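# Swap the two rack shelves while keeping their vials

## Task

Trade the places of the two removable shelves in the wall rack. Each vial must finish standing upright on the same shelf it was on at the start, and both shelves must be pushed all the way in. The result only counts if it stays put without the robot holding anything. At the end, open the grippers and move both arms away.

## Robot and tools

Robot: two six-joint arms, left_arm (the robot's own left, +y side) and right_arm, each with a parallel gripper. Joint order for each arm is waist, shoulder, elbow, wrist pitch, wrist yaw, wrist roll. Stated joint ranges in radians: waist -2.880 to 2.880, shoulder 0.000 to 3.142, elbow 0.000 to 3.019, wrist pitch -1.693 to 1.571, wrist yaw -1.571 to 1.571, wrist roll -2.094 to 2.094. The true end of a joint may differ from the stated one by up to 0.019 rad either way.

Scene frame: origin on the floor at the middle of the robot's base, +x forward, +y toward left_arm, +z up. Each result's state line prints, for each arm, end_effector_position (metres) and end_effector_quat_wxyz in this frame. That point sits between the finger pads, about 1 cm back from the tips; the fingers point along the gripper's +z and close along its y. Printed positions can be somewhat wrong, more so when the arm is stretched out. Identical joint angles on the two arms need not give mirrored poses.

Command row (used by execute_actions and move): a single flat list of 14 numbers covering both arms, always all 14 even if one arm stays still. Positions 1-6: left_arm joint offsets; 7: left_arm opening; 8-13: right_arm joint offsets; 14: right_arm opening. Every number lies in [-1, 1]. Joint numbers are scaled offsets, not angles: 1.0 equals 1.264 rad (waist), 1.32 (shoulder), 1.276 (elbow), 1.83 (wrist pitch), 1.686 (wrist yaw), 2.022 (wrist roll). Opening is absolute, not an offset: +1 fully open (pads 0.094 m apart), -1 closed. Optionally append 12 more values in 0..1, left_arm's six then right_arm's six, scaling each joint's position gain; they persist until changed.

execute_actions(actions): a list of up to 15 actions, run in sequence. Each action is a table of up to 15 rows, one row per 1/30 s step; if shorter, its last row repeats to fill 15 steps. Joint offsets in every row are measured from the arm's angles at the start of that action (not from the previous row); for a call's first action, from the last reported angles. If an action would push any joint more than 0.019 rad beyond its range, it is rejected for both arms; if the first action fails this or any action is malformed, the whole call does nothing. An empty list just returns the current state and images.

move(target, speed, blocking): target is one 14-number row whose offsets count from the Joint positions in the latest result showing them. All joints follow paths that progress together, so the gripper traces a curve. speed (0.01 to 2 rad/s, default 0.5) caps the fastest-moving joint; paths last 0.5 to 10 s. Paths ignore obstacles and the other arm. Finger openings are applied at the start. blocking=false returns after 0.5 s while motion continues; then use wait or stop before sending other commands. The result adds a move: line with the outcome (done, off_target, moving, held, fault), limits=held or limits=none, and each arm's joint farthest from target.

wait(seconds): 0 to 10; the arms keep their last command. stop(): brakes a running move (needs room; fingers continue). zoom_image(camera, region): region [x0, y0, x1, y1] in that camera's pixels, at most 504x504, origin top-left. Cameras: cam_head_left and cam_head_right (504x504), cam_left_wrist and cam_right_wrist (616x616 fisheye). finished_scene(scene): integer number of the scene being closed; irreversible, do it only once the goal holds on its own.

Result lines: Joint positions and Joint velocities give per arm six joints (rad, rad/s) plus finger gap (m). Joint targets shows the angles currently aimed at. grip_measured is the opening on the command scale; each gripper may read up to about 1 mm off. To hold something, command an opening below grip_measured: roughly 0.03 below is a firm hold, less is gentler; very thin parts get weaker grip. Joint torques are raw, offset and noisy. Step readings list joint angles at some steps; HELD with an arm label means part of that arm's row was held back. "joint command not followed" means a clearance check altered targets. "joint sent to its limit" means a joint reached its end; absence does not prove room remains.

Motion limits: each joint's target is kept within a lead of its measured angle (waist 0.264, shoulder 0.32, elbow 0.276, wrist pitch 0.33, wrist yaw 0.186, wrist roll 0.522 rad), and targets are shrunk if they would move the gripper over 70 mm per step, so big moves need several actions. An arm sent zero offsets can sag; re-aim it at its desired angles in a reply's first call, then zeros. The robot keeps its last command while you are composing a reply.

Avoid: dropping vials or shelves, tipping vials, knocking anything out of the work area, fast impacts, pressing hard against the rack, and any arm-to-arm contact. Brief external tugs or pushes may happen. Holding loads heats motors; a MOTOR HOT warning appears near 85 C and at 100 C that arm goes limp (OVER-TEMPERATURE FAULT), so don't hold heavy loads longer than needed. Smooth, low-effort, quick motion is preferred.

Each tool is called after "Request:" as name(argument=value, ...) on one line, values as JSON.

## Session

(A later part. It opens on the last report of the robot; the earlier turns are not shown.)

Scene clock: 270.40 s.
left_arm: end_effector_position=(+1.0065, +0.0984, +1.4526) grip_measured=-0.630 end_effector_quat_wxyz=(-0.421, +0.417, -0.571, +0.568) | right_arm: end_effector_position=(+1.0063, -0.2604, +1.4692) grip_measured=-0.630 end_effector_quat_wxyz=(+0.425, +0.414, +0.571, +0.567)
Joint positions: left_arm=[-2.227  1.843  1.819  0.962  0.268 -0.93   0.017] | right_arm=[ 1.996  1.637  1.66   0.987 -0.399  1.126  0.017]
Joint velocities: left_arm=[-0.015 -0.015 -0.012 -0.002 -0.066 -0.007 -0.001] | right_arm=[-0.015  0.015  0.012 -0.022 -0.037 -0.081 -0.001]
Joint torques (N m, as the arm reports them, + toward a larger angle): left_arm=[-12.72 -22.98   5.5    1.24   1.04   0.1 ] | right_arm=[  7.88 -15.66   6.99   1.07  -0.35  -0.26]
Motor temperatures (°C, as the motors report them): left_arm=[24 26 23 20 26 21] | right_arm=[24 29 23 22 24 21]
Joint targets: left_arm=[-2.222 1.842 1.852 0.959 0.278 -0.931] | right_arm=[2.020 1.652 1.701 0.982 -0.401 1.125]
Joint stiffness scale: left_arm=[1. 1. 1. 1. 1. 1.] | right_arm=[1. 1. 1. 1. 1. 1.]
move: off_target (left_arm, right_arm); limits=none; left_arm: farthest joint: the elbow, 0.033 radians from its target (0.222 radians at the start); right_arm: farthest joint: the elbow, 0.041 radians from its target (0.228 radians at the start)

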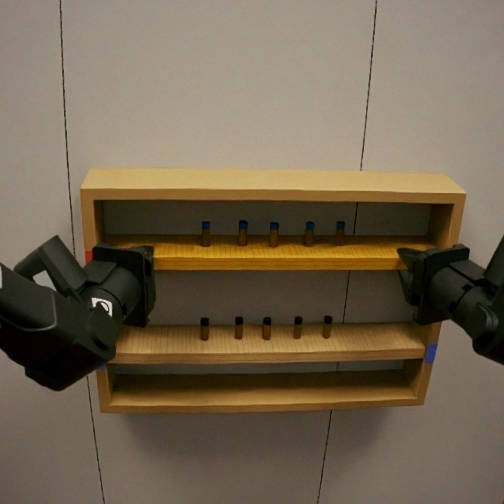

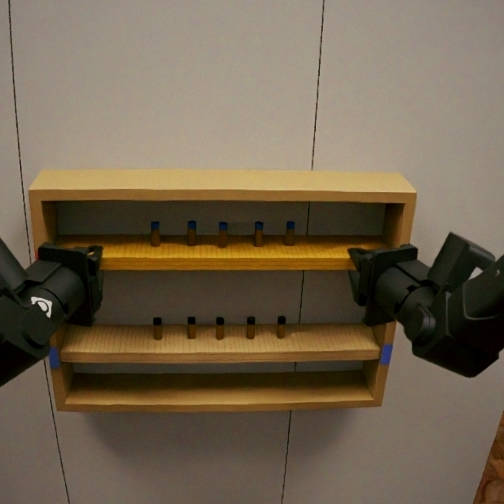

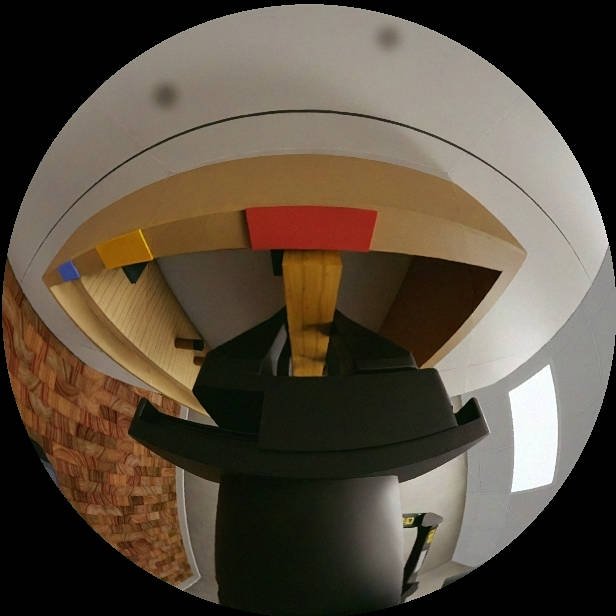

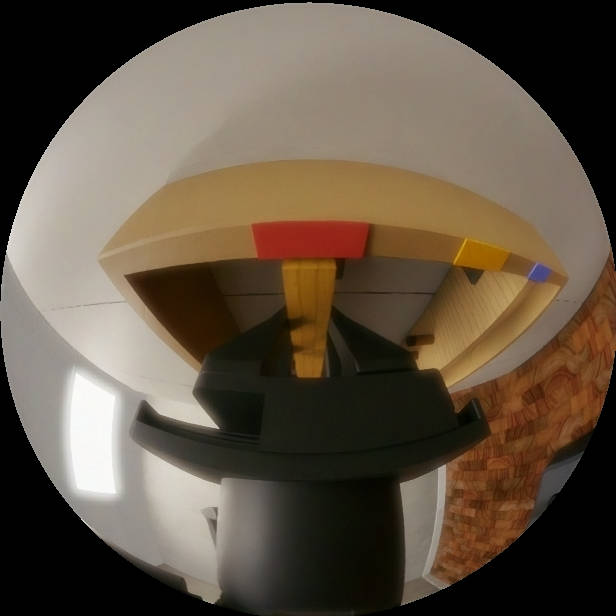

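Request:
execute_actions(actions=[[[0,0,0,0,0,0,-0.55,0,0,0,0,0,0,-0.55]],[[0,0,0,0,0,0,-0.2,0,0,0,0,0,0,-0.2]]])

Request:
move(target=[0.004,-0.056,-0.166,0.095,0.003,0,-0.2,-0.012,-0.05,-0.146,0.083,-0.005,0.006,-0.2], speed=0.15)

Scene clock: 287.20 s.
left_arm: end_effector_position=(+1.0061, +0.0982, +1.4522) grip_measured=-0.202 end_effector_quat_wxyz=(-0.420, +0.417, -0.572, +0.568) | right_arm: end_effector_position=(+1.0059, -0.2602, +1.4688) grip_measured=-0.203 end_effector_quat_wxyz=(+0.424, +0.414, +0.571, +0.567)
Joint positions: left_arm=[-2.227  1.843  1.818  0.962  0.267 -0.93   0.037] | right_arm=[ 1.996  1.637  1.659  0.987 -0.399  1.126  0.037]
Joint velocities: left_arm=[ 0.005 -0.005 -0.002  0.007 -0.022 -0.007 -0.001] | right_arm=[-0.005 -0.005 -0.002 -0.012  0.037 -0.007  0.   ]
Joint torques (N m, as the arm reports them, + toward a larger angle): left_arm=[-13.08 -22.87   3.09   1.41   0.5    0.11] | right_arm=[  5.9  -16.82   4.28   1.27  -0.27  -0.23]
Motor temperatures (°C, as the motors report them): left_arm=[24 26 24 20 26 21] | right_arm=[24 29 23 22 23 21]
Joint targets: left_arm=[-2.227 1.843 1.818 0.962 0.267 -0.930] | right_arm=[1.996 1.637 1.659 0.987 -0.399 1.126]
Joint stiffness scale: left_arm=[1. 1. 1. 1. 1. 1.] | right_arm=[1. 1. 1. 1. 1. 1.]
Step readings (joint positions; steps 1 to 15: 1st action; 16 to 30: 2nd action):
0: left_arm=[-2.227 1.843 1.819 0.962 0.268 -0.930] | right_arm=[1.996 1.637 1.660 0.987 -0.399 1.126]
1: left_arm=[-2.227 1.843 1.818 0.962 0.267 -0.930] | right_arm=[1.996 1.637 1.659 0.987 -0.399 1.126]
2: left_arm=[-2.227 1.843 1.818 0.962 0.267 -0.930] | right_arm=[1.996 1.637 1.659 0.987 -0.399 1.126]
4: left_arm=[-2.227 1.843 1.818 0.962 0.267 -0.930] | right_arm=[1.996 1.637 1.659 0.987 -0.399 1.126]
8: left_arm=[-2.227 1.843 1.818 0.962 0.267 -0.930] | right_arm=[1.996 1.637 1.659 0.987 -0.399 1.126]
15: left_arm=[-2.227 1.843 1.818 0.962 0.267 -0.930] | right_arm=[1.996 1.637 1.659 0.987 -0.399 1.126]
16: left_arm=[-2.227 1.843 1.818 0.962 0.267 -0.930] | right_arm=[1.996 1.637 1.659 0.987 -0.399 1.126]
17: left_arm=[-2.227 1.843 1.818 0.962 0.267 -0.930] | right_arm=[1.996 1.637 1.659 0.987 -0.399 1.126]
19: left_arm=[-2.227 1.843 1.818 0.962 0.267 -0.930] | right_arm=[1.996 1.637 1.659 0.987 -0.399 1.126]
23: left_arm=[-2.227 1.843 1.818 0.962 0.267 -0.930] | right_arm=[1.996 1.637 1.659 0.987 -0.399 1.126]
30: Joint positions above

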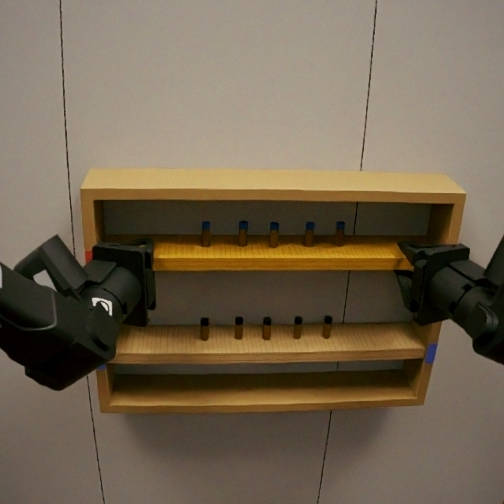

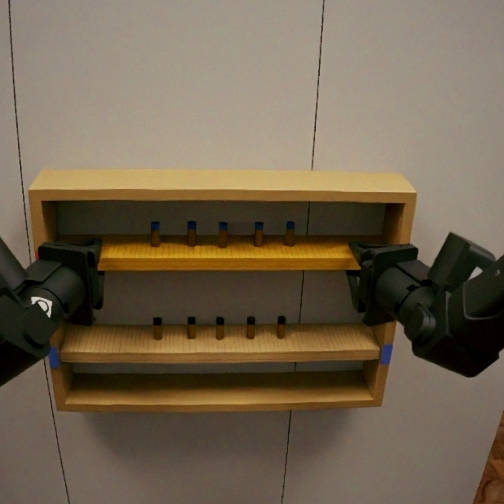

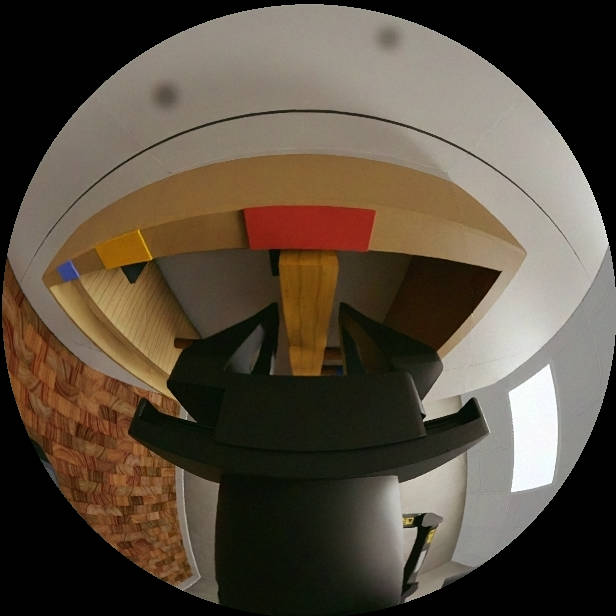

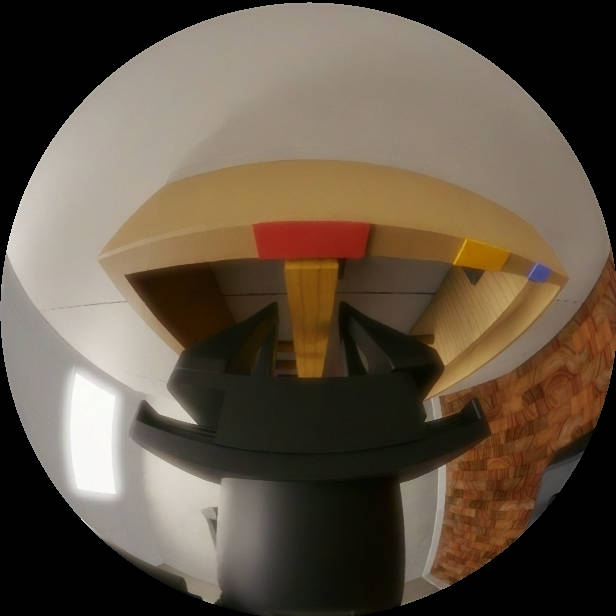

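Scene clock: 288.97 s.
left_arm: end_effector_position=(+0.9509, +0.0982, +1.4548) grip_measured=-0.202 end_effector_quat_wxyz=(-0.420, +0.417, -0.572, +0.569) | right_arm: end_effector_position=(+0.9521, -0.2506, +1.4646) grip_measured=-0.202 end_effector_quat_wxyz=(+0.419, +0.415, +0.574, +0.568)
Joint positions: left_arm=[-2.227  1.786  1.609  1.114  0.269 -0.93   0.038] | right_arm=[ 1.996  1.594  1.475  1.117 -0.403  1.126  0.037]
Joint velocities: left_arm=[-0.015 -0.015 -0.002 -0.002  0.007  0.037 -0.001] | right_arm=[-0.015  0.015  0.002  0.007  0.022 -0.037  0.   ]
Joint torques (N m, as the arm reports them, + toward a larger angle): left_arm=[-12.02 -22.82   2.07   2.2    0.65   0.11] | right_arm=[  4.54 -17.35   3.23   2.02  -0.45  -0.11]
Motor temperatures (°C, as the motors report them): left_arm=[24 26 24 20 26 21] | right_arm=[24 29 23 22 23 21]
Joint targets: left_arm=[-2.222 1.769 1.606 1.136 0.272 -0.930] | right_arm=[1.980 1.570 1.473 1.139 -0.407 1.138]
Joint stiffness scale: left_arm=[1. 1. 1. 1. 1. 1.] | right_arm=[1. 1. 1. 1. 1. 1.]
move: off_target (left_arm, right_arm); limits=none; left_arm: farthest joint: the wrist pitch, 0.022 radians from its target (0.174 radians at the start); right_arm: farthest joint: the shoulder, 0.023 radians from its target (0.066 radians at the start)

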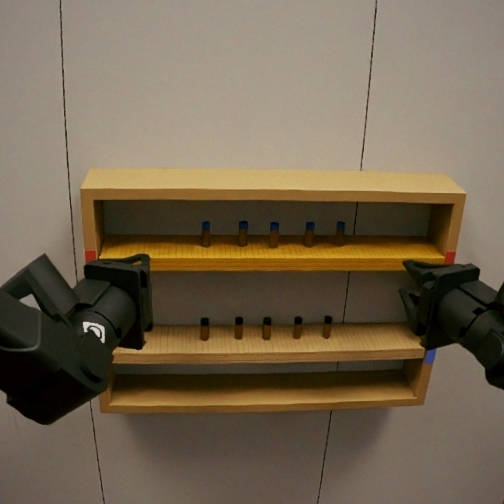

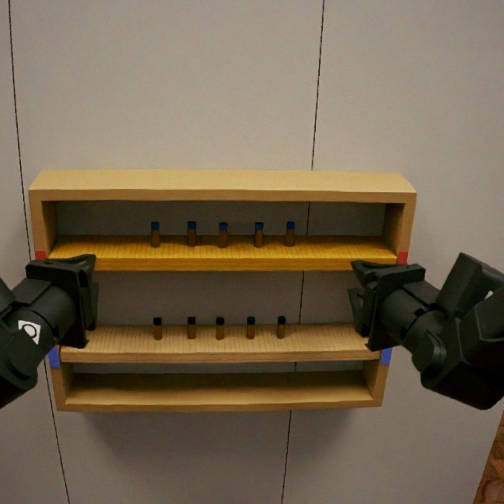

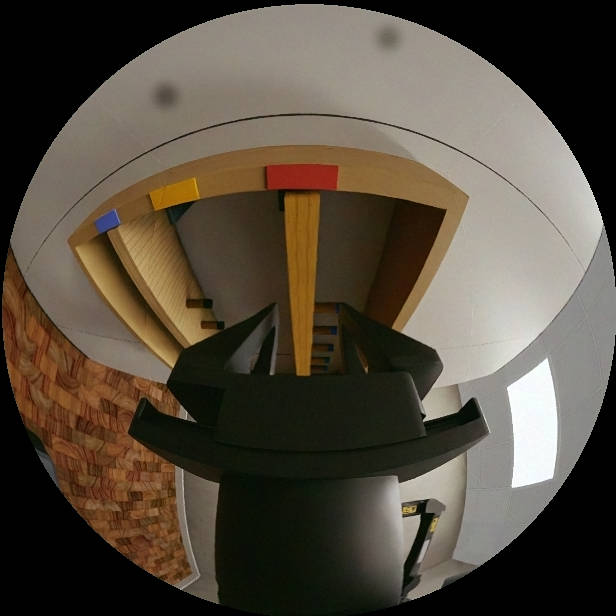

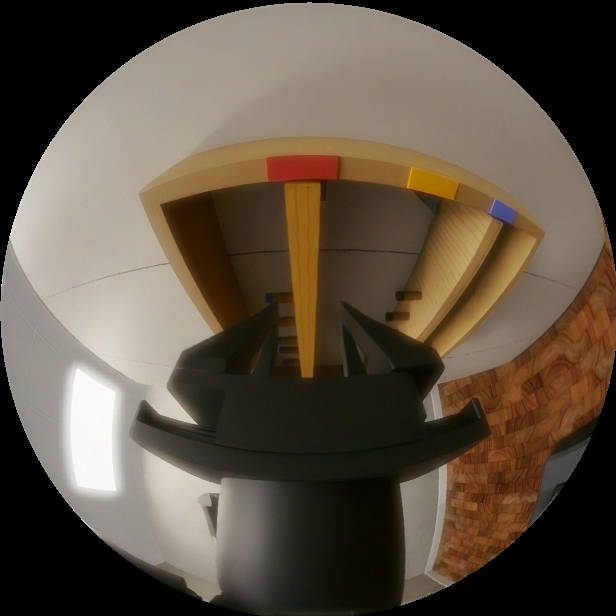

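Request:
move(target=[0.108,0.277,0.323,-0.011,0.046,-0.058,-0.2,-0.084,0.288,0.296,0.038,-0.031,0.051,-0.2], speed=0.25)

Scene clock: 296.17 s.
left_arm: end_effector_position=(+0.9424, +0.0958, +1.3007) grip_measured=-0.202 end_effector_quat_wxyz=(-0.417, +0.416, -0.574, +0.569) | right_arm: end_effector_position=(+0.9495, -0.2507, +1.3194) grip_measured=-0.202 end_effector_quat_wxyz=(+0.418, +0.416, +0.572, +0.570)
Joint positions: left_arm=[-2.103  2.146  2.001  1.106  0.344 -1.033  0.038] | right_arm=[ 1.907  1.958  1.83   1.164 -0.45   1.216  0.037]
Joint velocities: left_arm=[-0.015 -0.005 -0.007 -0.012 -0.037 -0.066  0.   ] | right_arm=[-0.005  0.005 -0.002  0.002  0.051  0.022 -0.   ]
Joint torques (N m, as the arm reports them, + toward a larger angle): left_arm=[-11.89 -21.58   3.87   1.04   0.57  -0.01] | right_arm=[  4.76 -14.89   4.77   2.11  -0.39  -0.11]
Motor temperatures (°C, as the motors report them): left_arm=[24 26 23 20 26 21] | right_arm=[24 29 23 22 24 21]
Joint targets: left_arm=[-2.090 2.151 2.021 1.094 0.347 -1.047] | right_arm=[1.890 1.974 1.853 1.186 -0.455 1.229]
Joint stiffness scale: left_arm=[1. 1. 1. 1. 1. 1.] | right_arm=[1. 1. 1. 1. 1. 1.]
move: off_target (right_arm); limits=none; left_arm: farthest joint: the elbow, 0.020 radians from its target (0.413 radians at the start); right_arm: farthest joint: the elbow, 0.023 radians from its target (0.378 radians at the start)

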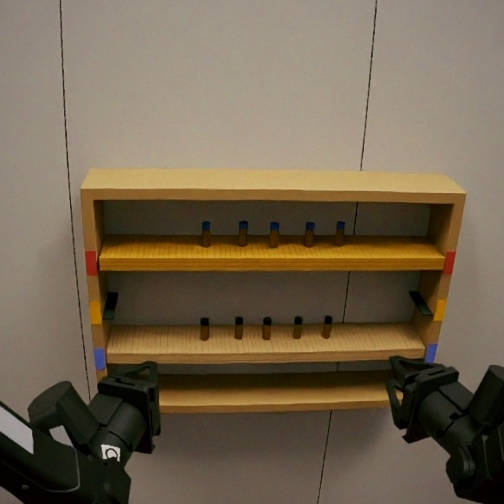

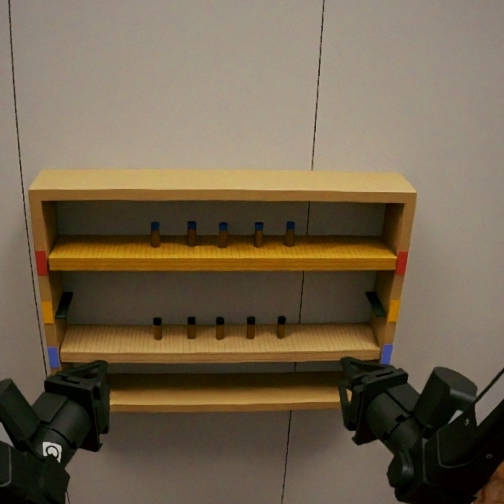

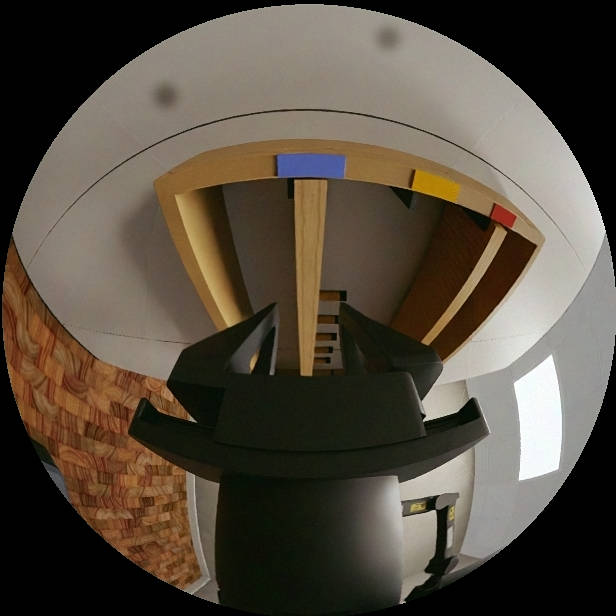

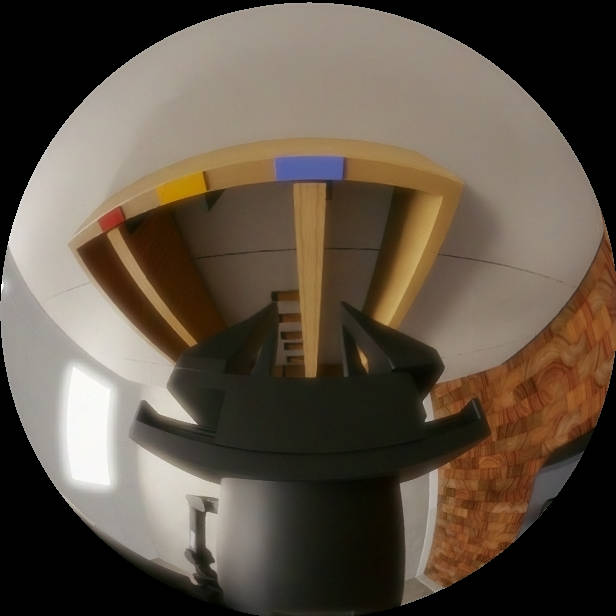

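Request:
move(target=[-0.008,0.084,0.286,-0.135,-0.003,0,-0.2,0.022,0.06,0.208,-0.105,0.006,-0.012,-0.2], speed=0.12)

Scene clock: 311.73 s.
left_arm: end_effector_position=(+1.0149, +0.1044, +1.3043) grip_measured=-0.202 end_effector_quat_wxyz=(-0.422, +0.415, -0.571, +0.569) | right_arm: end_effector_position=(+1.0113, -0.2591, +1.3261) grip_measured=-0.202 end_effector_quat_wxyz=(+0.423, +0.414, +0.571, +0.569)
Joint positions: left_arm=[-2.103  2.239  2.338  0.873  0.342 -1.033  0.038] | right_arm=[ 1.914  2.009  2.065  0.985 -0.445  1.205  0.037]
Joint velocities: left_arm=[ 0.015  0.005 -0.007  0.002  0.037  0.066  0.001] | right_arm=[-0.005 -0.005  0.002  0.002 -0.081 -0.022  0.001]
Joint torques (N m, as the arm reports them, + toward a larger angle): left_arm=[-14.66 -22.31   5.96   1.01   0.27   0.11] | right_arm=[  8.12 -15.56   6.53   0.87  -0.04  -0.32]
Motor temperatures (°C, as the motors report them): left_arm=[24 26 23 20 25 21] | right_arm=[24 29 23 22 23 21]
Joint targets: left_arm=[-2.113 2.257 2.366 0.859 0.339 -1.033] | right_arm=[1.935 2.037 2.095 0.972 -0.440 1.192]
Joint stiffness scale: left_arm=[1. 1. 1. 1. 1. 1.] | right_arm=[1. 1. 1. 1. 1. 1.]
move: off_target (left_arm, right_arm); limits=none; left_arm: farthest joint: the elbow, 0.028 radians from its target (0.365 radians at the start); right_arm: farthest joint: the elbow, 0.030 radians from its target (0.265 radians at the start)

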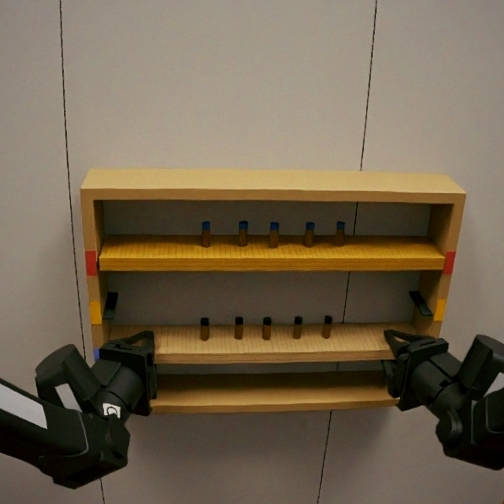

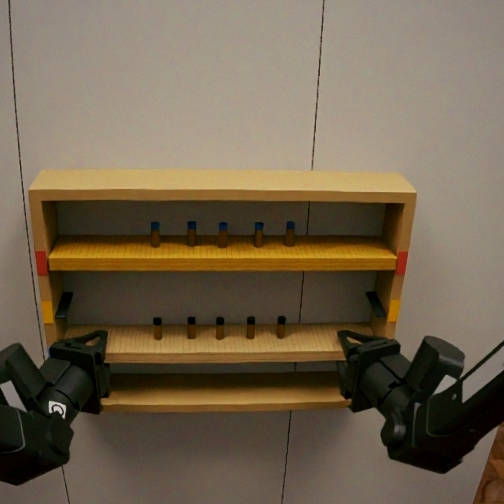

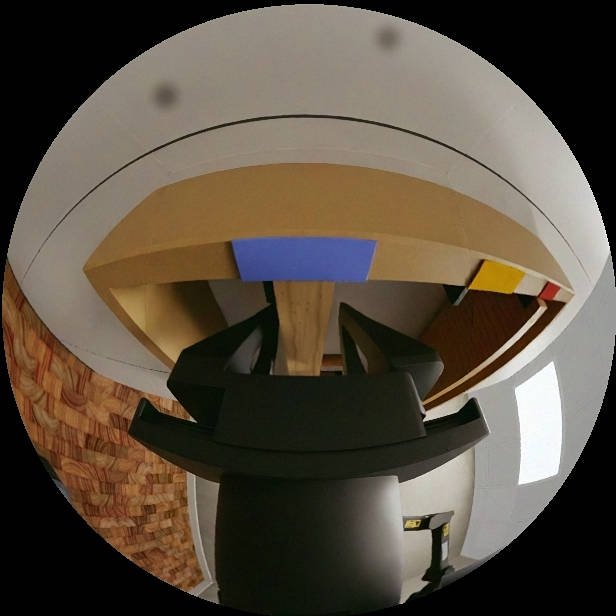

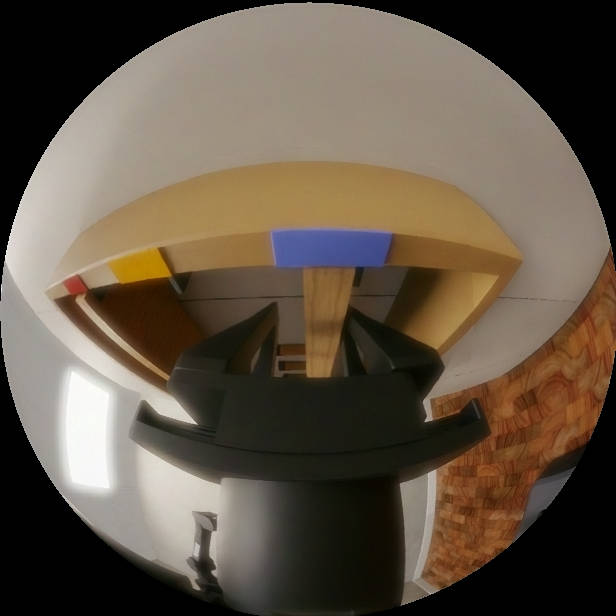

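Both slightly high; lower via shoulder.

Request:
move(target=[0,0.019,0.01,0,0,0,-0.2,0,0.031,0.01,0,0,0,-0.2], speed=0.04)

Request:
execute_actions(actions=[[[0,0,0,0,0,0,-0.45,0,0,0,0,0,0,-0.45]],[[0,0,0,0,0,0,-0.6,0,0,0,0,0,0,-0.6]],[[0,0,0,0,0,0,-0.72,0,0,0,0,0,0,-0.72]]])

Scene clock: 318.47 s.
left_arm: end_effector_position=(+1.0097, +0.1002, +1.2974) grip_measured=-0.202 end_effector_quat_wxyz=(-0.418, +0.417, -0.574, +0.568) | right_arm: end_effector_position=(+1.0037, -0.2536, +1.3135) grip_measured=-0.202 end_effector_quat_wxyz=(+0.416, +0.417, +0.575, +0.568)
Joint positions: left_arm=[-2.103  2.249  2.338  0.873  0.342 -1.033  0.038] | right_arm=[ 1.914  2.026  2.065  0.985 -0.445  1.204  0.037]
Joint velocities: left_arm=[ 0.005 -0.005 -0.012  0.017 -0.037 -0.037  0.   ] | right_arm=[-0.005 -0.005 -0.017 -0.002 -0.051 -0.022 -0.   ]
Joint torques (N m, as the arm reports them, + toward a larger angle): left_arm=[-13.89 -22.6    4.79   1.48   0.42   0.12] | right_arm=[  6.47 -15.66   5.41   1.27  -0.23  -0.22]
Motor temperatures (°C, as the motors report them): left_arm=[24 26 24 20 25 21] | right_arm=[24 29 23 22 23 21]
Joint targets: left_arm=[-2.103 2.264 2.351 0.873 0.342 -1.033] | right_arm=[1.914 2.050 2.078 0.985 -0.445 1.205]
Joint stiffness scale: left_arm=[1. 1. 1. 1. 1. 1.] | right_arm=[1. 1. 1. 1. 1. 1.]
move: off_target (right_arm); limits=none; left_arm: farthest joint: the shoulder, 0.015 radians from its target (0.025 radians at the start); right_arm: farthest joint: the shoulder, 0.024 radians from its target (0.041 radians at the start)

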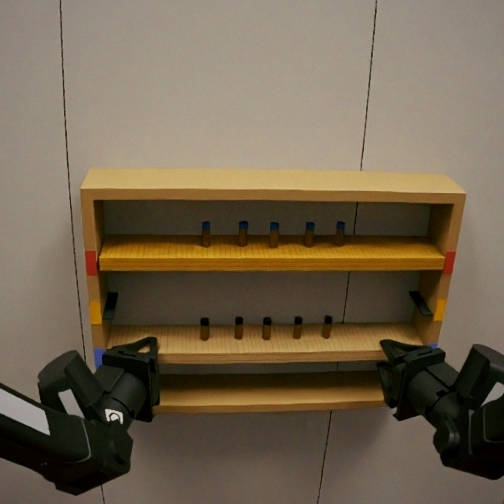

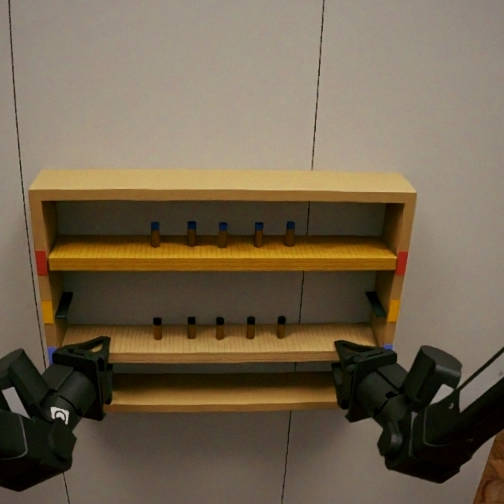

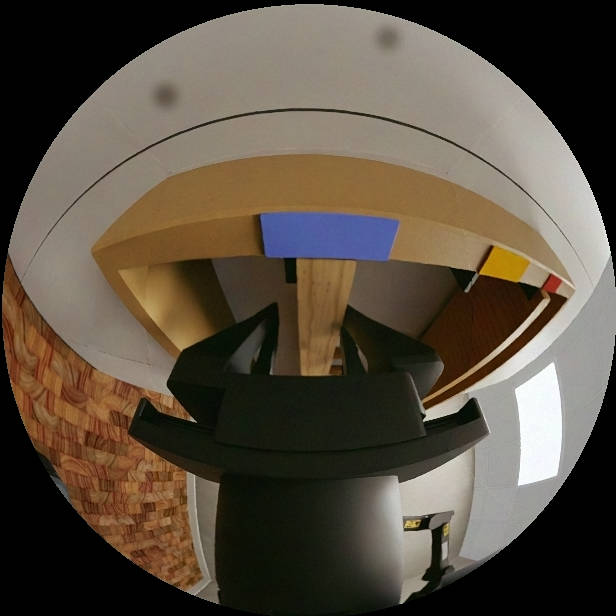

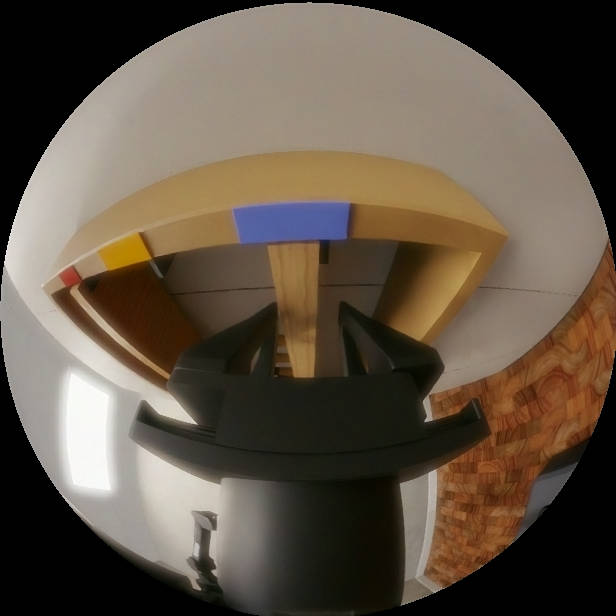

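Scene clock: 319.97 s.
left_arm: end_effector_position=(+1.0116, +0.1012, +1.3017) grip_measured=-0.630 end_effector_quat_wxyz=(-0.421, +0.413, -0.572, +0.570) | right_arm: end_effector_position=(+1.0054, -0.2548, +1.3182) grip_measured=-0.632 end_effector_quat_wxyz=(+0.420, +0.413, +0.573, +0.570)
Joint positions: left_arm=[-2.104  2.245  2.338  0.878  0.346 -1.031  0.017] | right_arm=[ 1.914  2.022  2.065  0.993 -0.449  1.204  0.017]
Joint velocities: left_arm=[-0.015 -0.015 -0.017 -0.007  0.037  0.037 -0.001] | right_arm=[-0.005 -0.005 -0.002 -0.012 -0.007  0.037  0.001]
Joint torques (N m, as the arm reports them, + toward a larger angle): left_arm=[-13.83 -23.88   3.86   1.48   0.4    0.09] | right_arm=[  6.69 -17.14   4.45   1.25  -0.22  -0.23]
Motor temperatures (°C, as the motors report them): left_arm=[24 26 24 20 25 21] | right_arm=[24 29 23 22 23 21]
Joint targets: left_arm=[-2.104 2.245 2.338 0.878 0.346 -1.033] | right_arm=[1.914 2.022 2.065 0.993 -0.449 1.204]
Joint stiffness scale: left_arm=[1. 1. 1. 1. 1. 1.] | right_arm=[1. 1. 1. 1. 1. 1.]
Step readings (joint positions; steps 1 to 15: 1st action; 16 to 30: 2nd action; 31 to 45: 3rd action):
0: left_arm=[-2.103 2.249 2.338 0.873 0.342 -1.033] | right_arm=[1.914 2.026 2.065 0.985 -0.445 1.204]
1: left_arm=[-2.103 2.249 2.338 0.873 0.342 -1.033] | right_arm=[1.914 2.026 2.065 0.985 -0.445 1.204]
2: left_arm=[-2.103 2.249 2.338 0.873 0.342 -1.033] | right_arm=[1.914 2.026 2.065 0.987 -0.446 1.204]
4: left_arm=[-2.103 2.249 2.338 0.873 0.343 -1.033] | right_arm=[1.914 2.025 2.065 0.987 -0.446 1.204]
8: left_arm=[-2.103 2.249 2.338 0.873 0.343 -1.033] | right_arm=[1.914 2.025 2.065 0.987 -0.446 1.204]
15: left_arm=[-2.103 2.249 2.338 0.873 0.343 -1.033] | right_arm=[1.914 2.025 2.065 0.987 -0.446 1.204]
16: left_arm=[-2.103 2.249 2.338 0.877 0.347 -1.033] | right_arm=[1.914 2.025 2.065 0.991 -0.448 1.204]
17: left_arm=[-2.104 2.247 2.338 0.878 0.347 -1.033] | right_arm=[1.914 2.023 2.065 0.993 -0.449 1.204]
19: left_arm=[-2.104 2.245 2.338 0.878 0.346 -1.033] | right_arm=[1.914 2.022 2.065 0.993 -0.449 1.204]
23: left_arm=[-2.104 2.245 2.338 0.878 0.346 -1.033] | right_arm=[1.914 2.022 2.065 0.993 -0.449 1.204]
30: left_arm=[-2.104 2.245 2.338 0.878 0.346 -1.033] | right_arm=[1.914 2.022 2.065 0.993 -0.449 1.204]
31: left_arm=[-2.104 2.245 2.338 0.878 0.346 -1.032] | right_arm=[1.914 2.022 2.065 0.993 -0.449 1.204]
32: left_arm=[-2.104 2.245 2.338 0.878 0.346 -1.031] | right_arm=[1.914 2.022 2.065 0.993 -0.449 1.204]
34: left_arm=[-2.104 2.245 2.338 0.878 0.346 -1.031] | right_arm=[1.914 2.022 2.065 0.993 -0.449 1.204]
38: left_arm=[-2.104 2.245 2.338 0.878 0.346 -1.031] | right_arm=[1.914 2.022 2.065 0.993 -0.449 1.204]
45: Joint positions above

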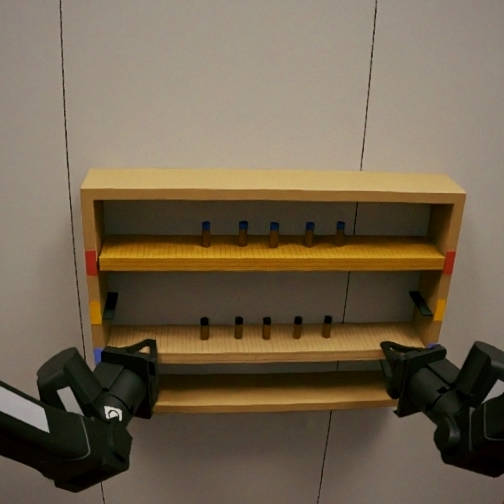

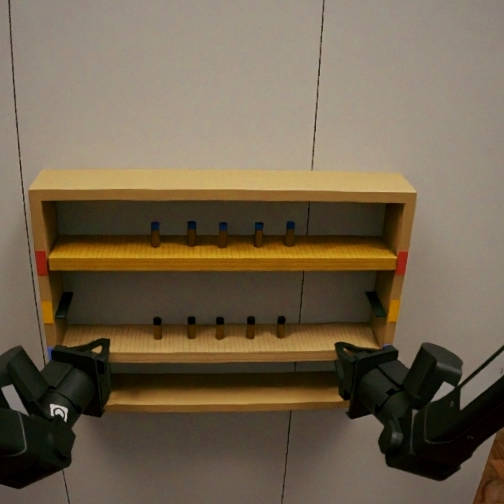

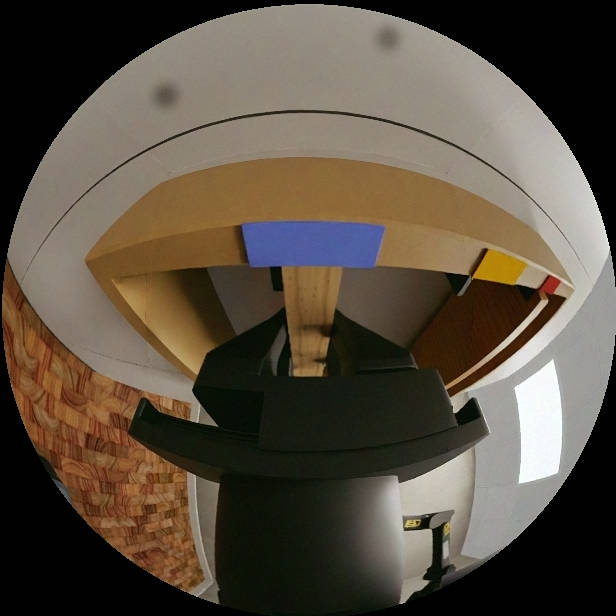

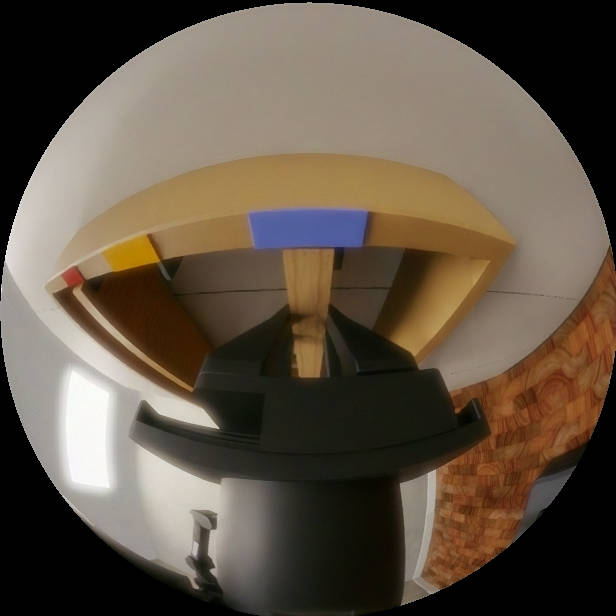

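Request:
move(target=[0,-0.1,-0.267,0.139,0.002,0,-0.72,-0.014,-0.08,-0.218,0.121,-0.004,0.008,-0.72], speed=0.09)

Scene clock: 334.50 s.
left_arm: end_effector_position=(+0.9449, +0.1002, +1.3020) grip_measured=-0.630 end_effector_quat_wxyz=(-0.419, +0.415, -0.576, +0.566) | right_arm: end_effector_position=(+0.9384, -0.2535, +1.3174) grip_measured=-0.632 end_effector_quat_wxyz=(+0.420, +0.417, +0.575, +0.565)
Joint positions: left_arm=[-2.1    2.137  1.997  1.101  0.342 -1.03   0.017] | right_arm=[ 1.901  1.947  1.789  1.19  -0.447  1.211  0.017]
Joint velocities: left_arm=[-0.015 -0.005  0.002  0.002  0.081  0.051  0.   ] | right_arm=[-0.015  0.005  0.002  0.002  0.051  0.037 -0.   ]
Joint torques (N m, as the arm reports them, + toward a larger angle): left_arm=[-13.46 -24.21   2.46   2.61   0.79   0.09] | right_arm=[  5.5  -18.04   2.86   2.09  -0.54  -0.15]
Motor temperatures (°C, as the motors report them): left_arm=[24 27 23 20 25 21] | right_arm=[24 29 23 22 23 21]
Joint targets: left_arm=[-2.104 2.114 1.997 1.133 0.349 -1.031] | right_arm=[1.896 1.917 1.787 1.214 -0.456 1.221]
Joint stiffness scale: left_arm=[1. 1. 1. 1. 1. 1.] | right_arm=[1. 1. 1. 1. 1. 1.]
move: off_target (left_arm, right_arm); limits=none; left_arm: farthest joint: the wrist pitch, 0.031 radians from its target (0.254 radians at the start); right_arm: farthest joint: the shoulder, 0.031 radians from its target (0.106 radians at the start)

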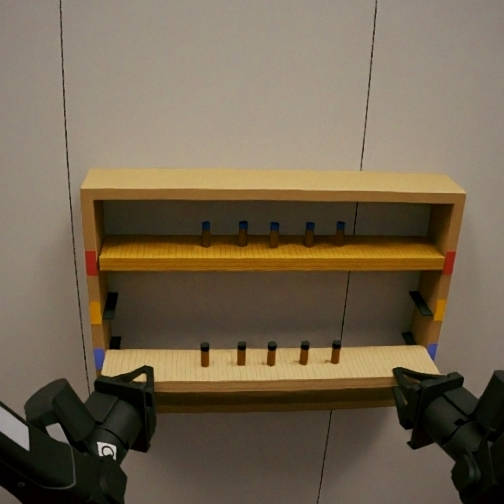

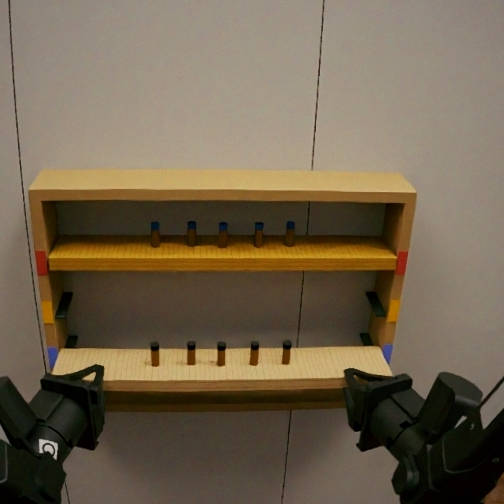

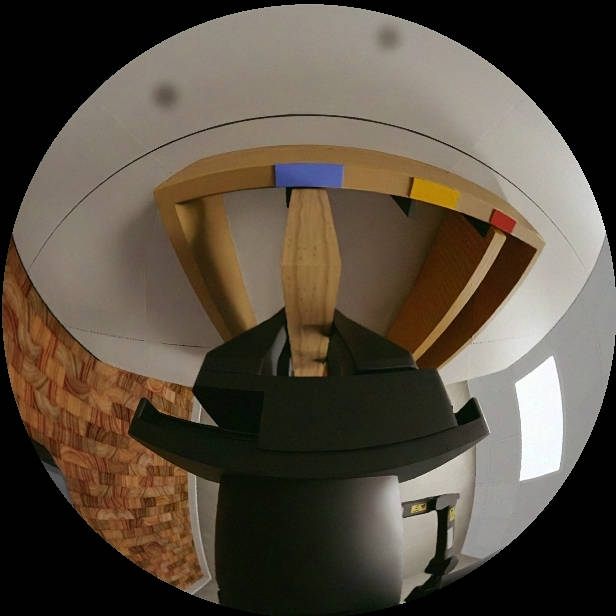

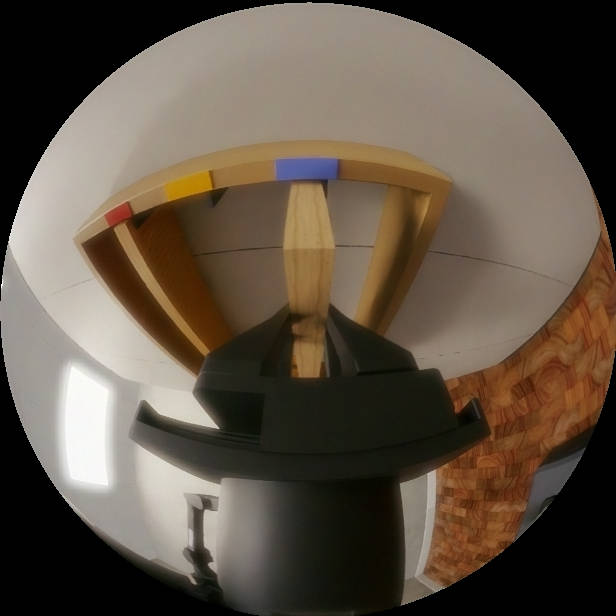

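Request:
move(target=[-0.012,-0.071,-0.139,0.09,0.008,0,-0.72,0,-0.071,-0.128,0.085,-0.012,0.007,-0.72], speed=0.07)

Scene clock: 347.87 s.
left_arm: end_effector_position=(+0.9036, +0.1028, +1.3107) grip_measured=-0.630 end_effector_quat_wxyz=(-0.417, +0.414, -0.576, +0.569) | right_arm: end_effector_position=(+0.8963, -0.2517, +1.3283) grip_measured=-0.632 end_effector_quat_wxyz=(+0.419, +0.413, +0.577, +0.567)
Joint positions: left_arm=[-2.096  2.081  1.815  1.227  0.351 -1.035  0.017] | right_arm=[ 1.896  1.898  1.622  1.308 -0.459  1.213  0.017]
Joint velocities: left_arm=[ 0.005  0.005 -0.007 -0.012 -0.022 -0.037  0.001] | right_arm=[-0.005  0.005 -0.002 -0.002  0.007 -0.007 -0.001]
Joint torques (N m, as the arm reports them, + toward a larger angle): left_arm=[-14.16 -24.38   1.98   2.87   0.7    0.16] | right_arm=[  5.99 -18.21   2.37   2.5   -0.51  -0.11]
Motor temperatures (°C, as the motors report them): left_arm=[24 27 23 20 26 21] | right_arm=[24 30 22 22 24 21]
Joint targets: left_arm=[-2.115 2.044 1.820 1.266 0.356 -1.030] | right_arm=[1.901 1.854 1.625 1.345 -0.467 1.226]
Joint stiffness scale: left_arm=[1. 1. 1. 1. 1. 1.] | right_arm=[1. 1. 1. 1. 1. 1.]
move: off_target (left_arm, right_arm); limits=none; left_arm: farthest joint: the wrist pitch, 0.039 radians from its target (0.165 radians at the start); right_arm: farthest joint: the shoulder, 0.044 radians from its target (0.094 radians at the start)

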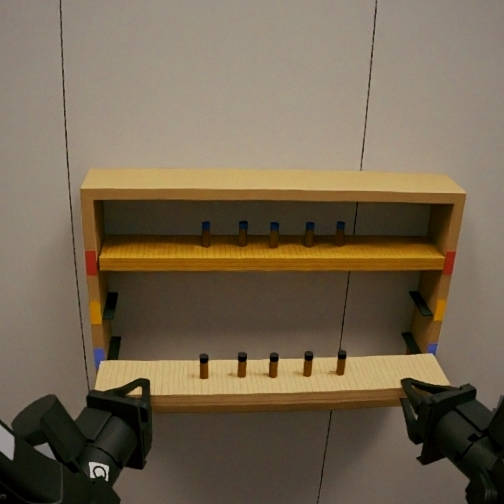

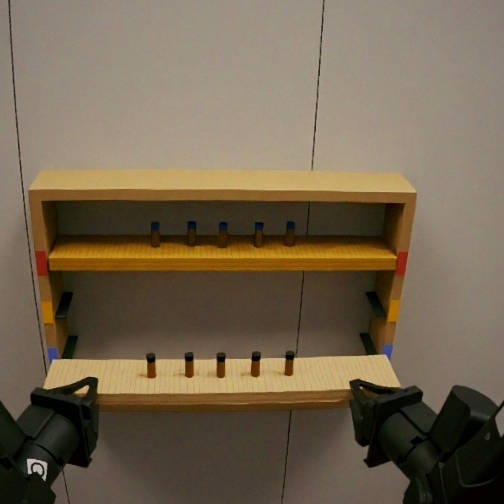

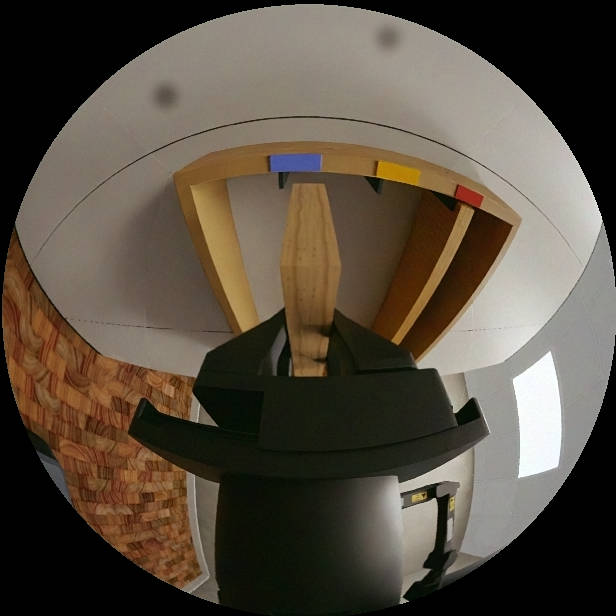

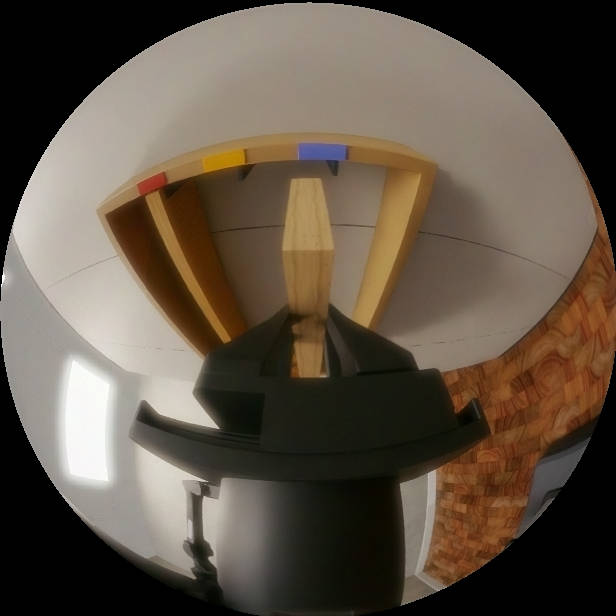

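Request:
move(target=[-0.074,-0.163,-0.155,0.027,-0.023,0.028,-0.72,0.057,-0.175,-0.14,-0.007,0.015,-0.018,-0.72], speed=0.08)

Scene clock: 356.60 s.
left_arm: end_effector_position=(+0.9106, +0.1011, +1.3931) grip_measured=-0.630 end_effector_quat_wxyz=(-0.421, +0.415, -0.570, +0.571) | right_arm: end_effector_position=(+0.9032, -0.2527, +1.4100) grip_measured=-0.632 end_effector_quat_wxyz=(+0.424, +0.411, +0.571, +0.570)
Joint positions: left_arm=[-2.163  1.898  1.615  1.239  0.311 -0.984  0.017] | right_arm=[ 1.941  1.705  1.441  1.298 -0.435  1.175  0.017]
Joint velocities: left_arm=[-0.015  0.005 -0.007  0.007  0.007 -0.007 -0.   ] | right_arm=[-0.015  0.024 -0.007  0.017 -0.037  0.022 -0.   ]
Joint torques (N m, as the arm reports them, + toward a larger angle): left_arm=[-14.66 -23.65   1.78   2.75   0.47   0.16] | right_arm=[  7.58 -17.73   2.43   1.28  -0.19  -0.23]
Motor temperatures (°C, as the motors report them): left_arm=[24 27 23 20 26 21] | right_arm=[24 30 22 22 24 21]
Joint targets: left_arm=[-2.190 1.866 1.618 1.276 0.312 -0.979] | right_arm=[1.968 1.667 1.444 1.295 -0.434 1.176]
Joint stiffness scale: left_arm=[1. 1. 1. 1. 1. 1.] | right_arm=[1. 1. 1. 1. 1. 1.]
move: off_target (left_arm, right_arm); limits=none; left_arm: farthest joint: the wrist pitch, 0.037 radians from its target (0.050 radians at the start); right_arm: farthest joint: the shoulder, 0.038 radians from its target (0.231 radians at the start)

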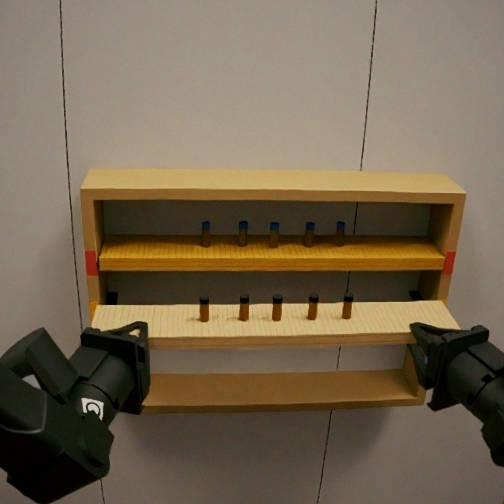

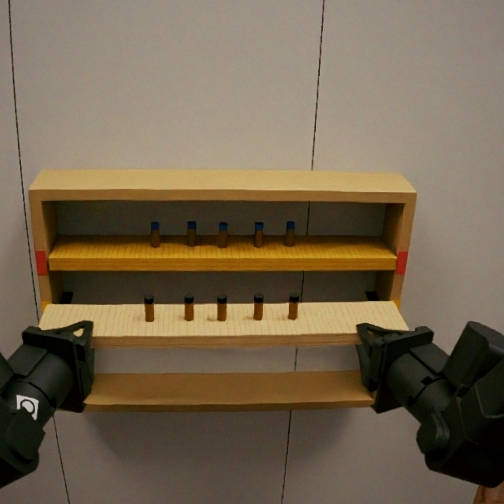

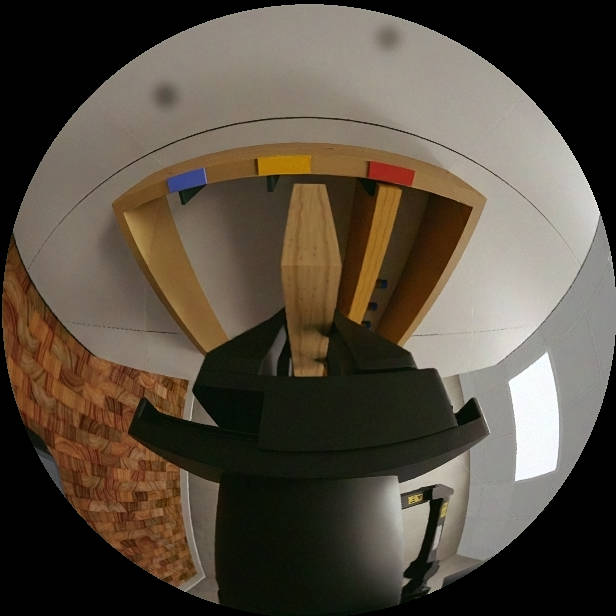

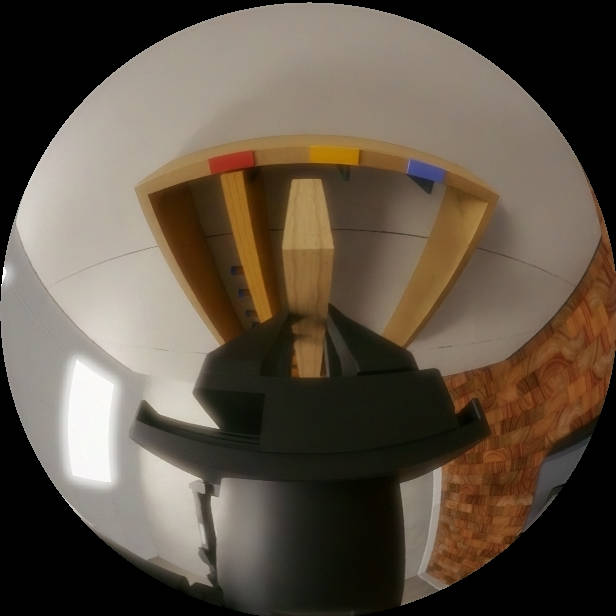

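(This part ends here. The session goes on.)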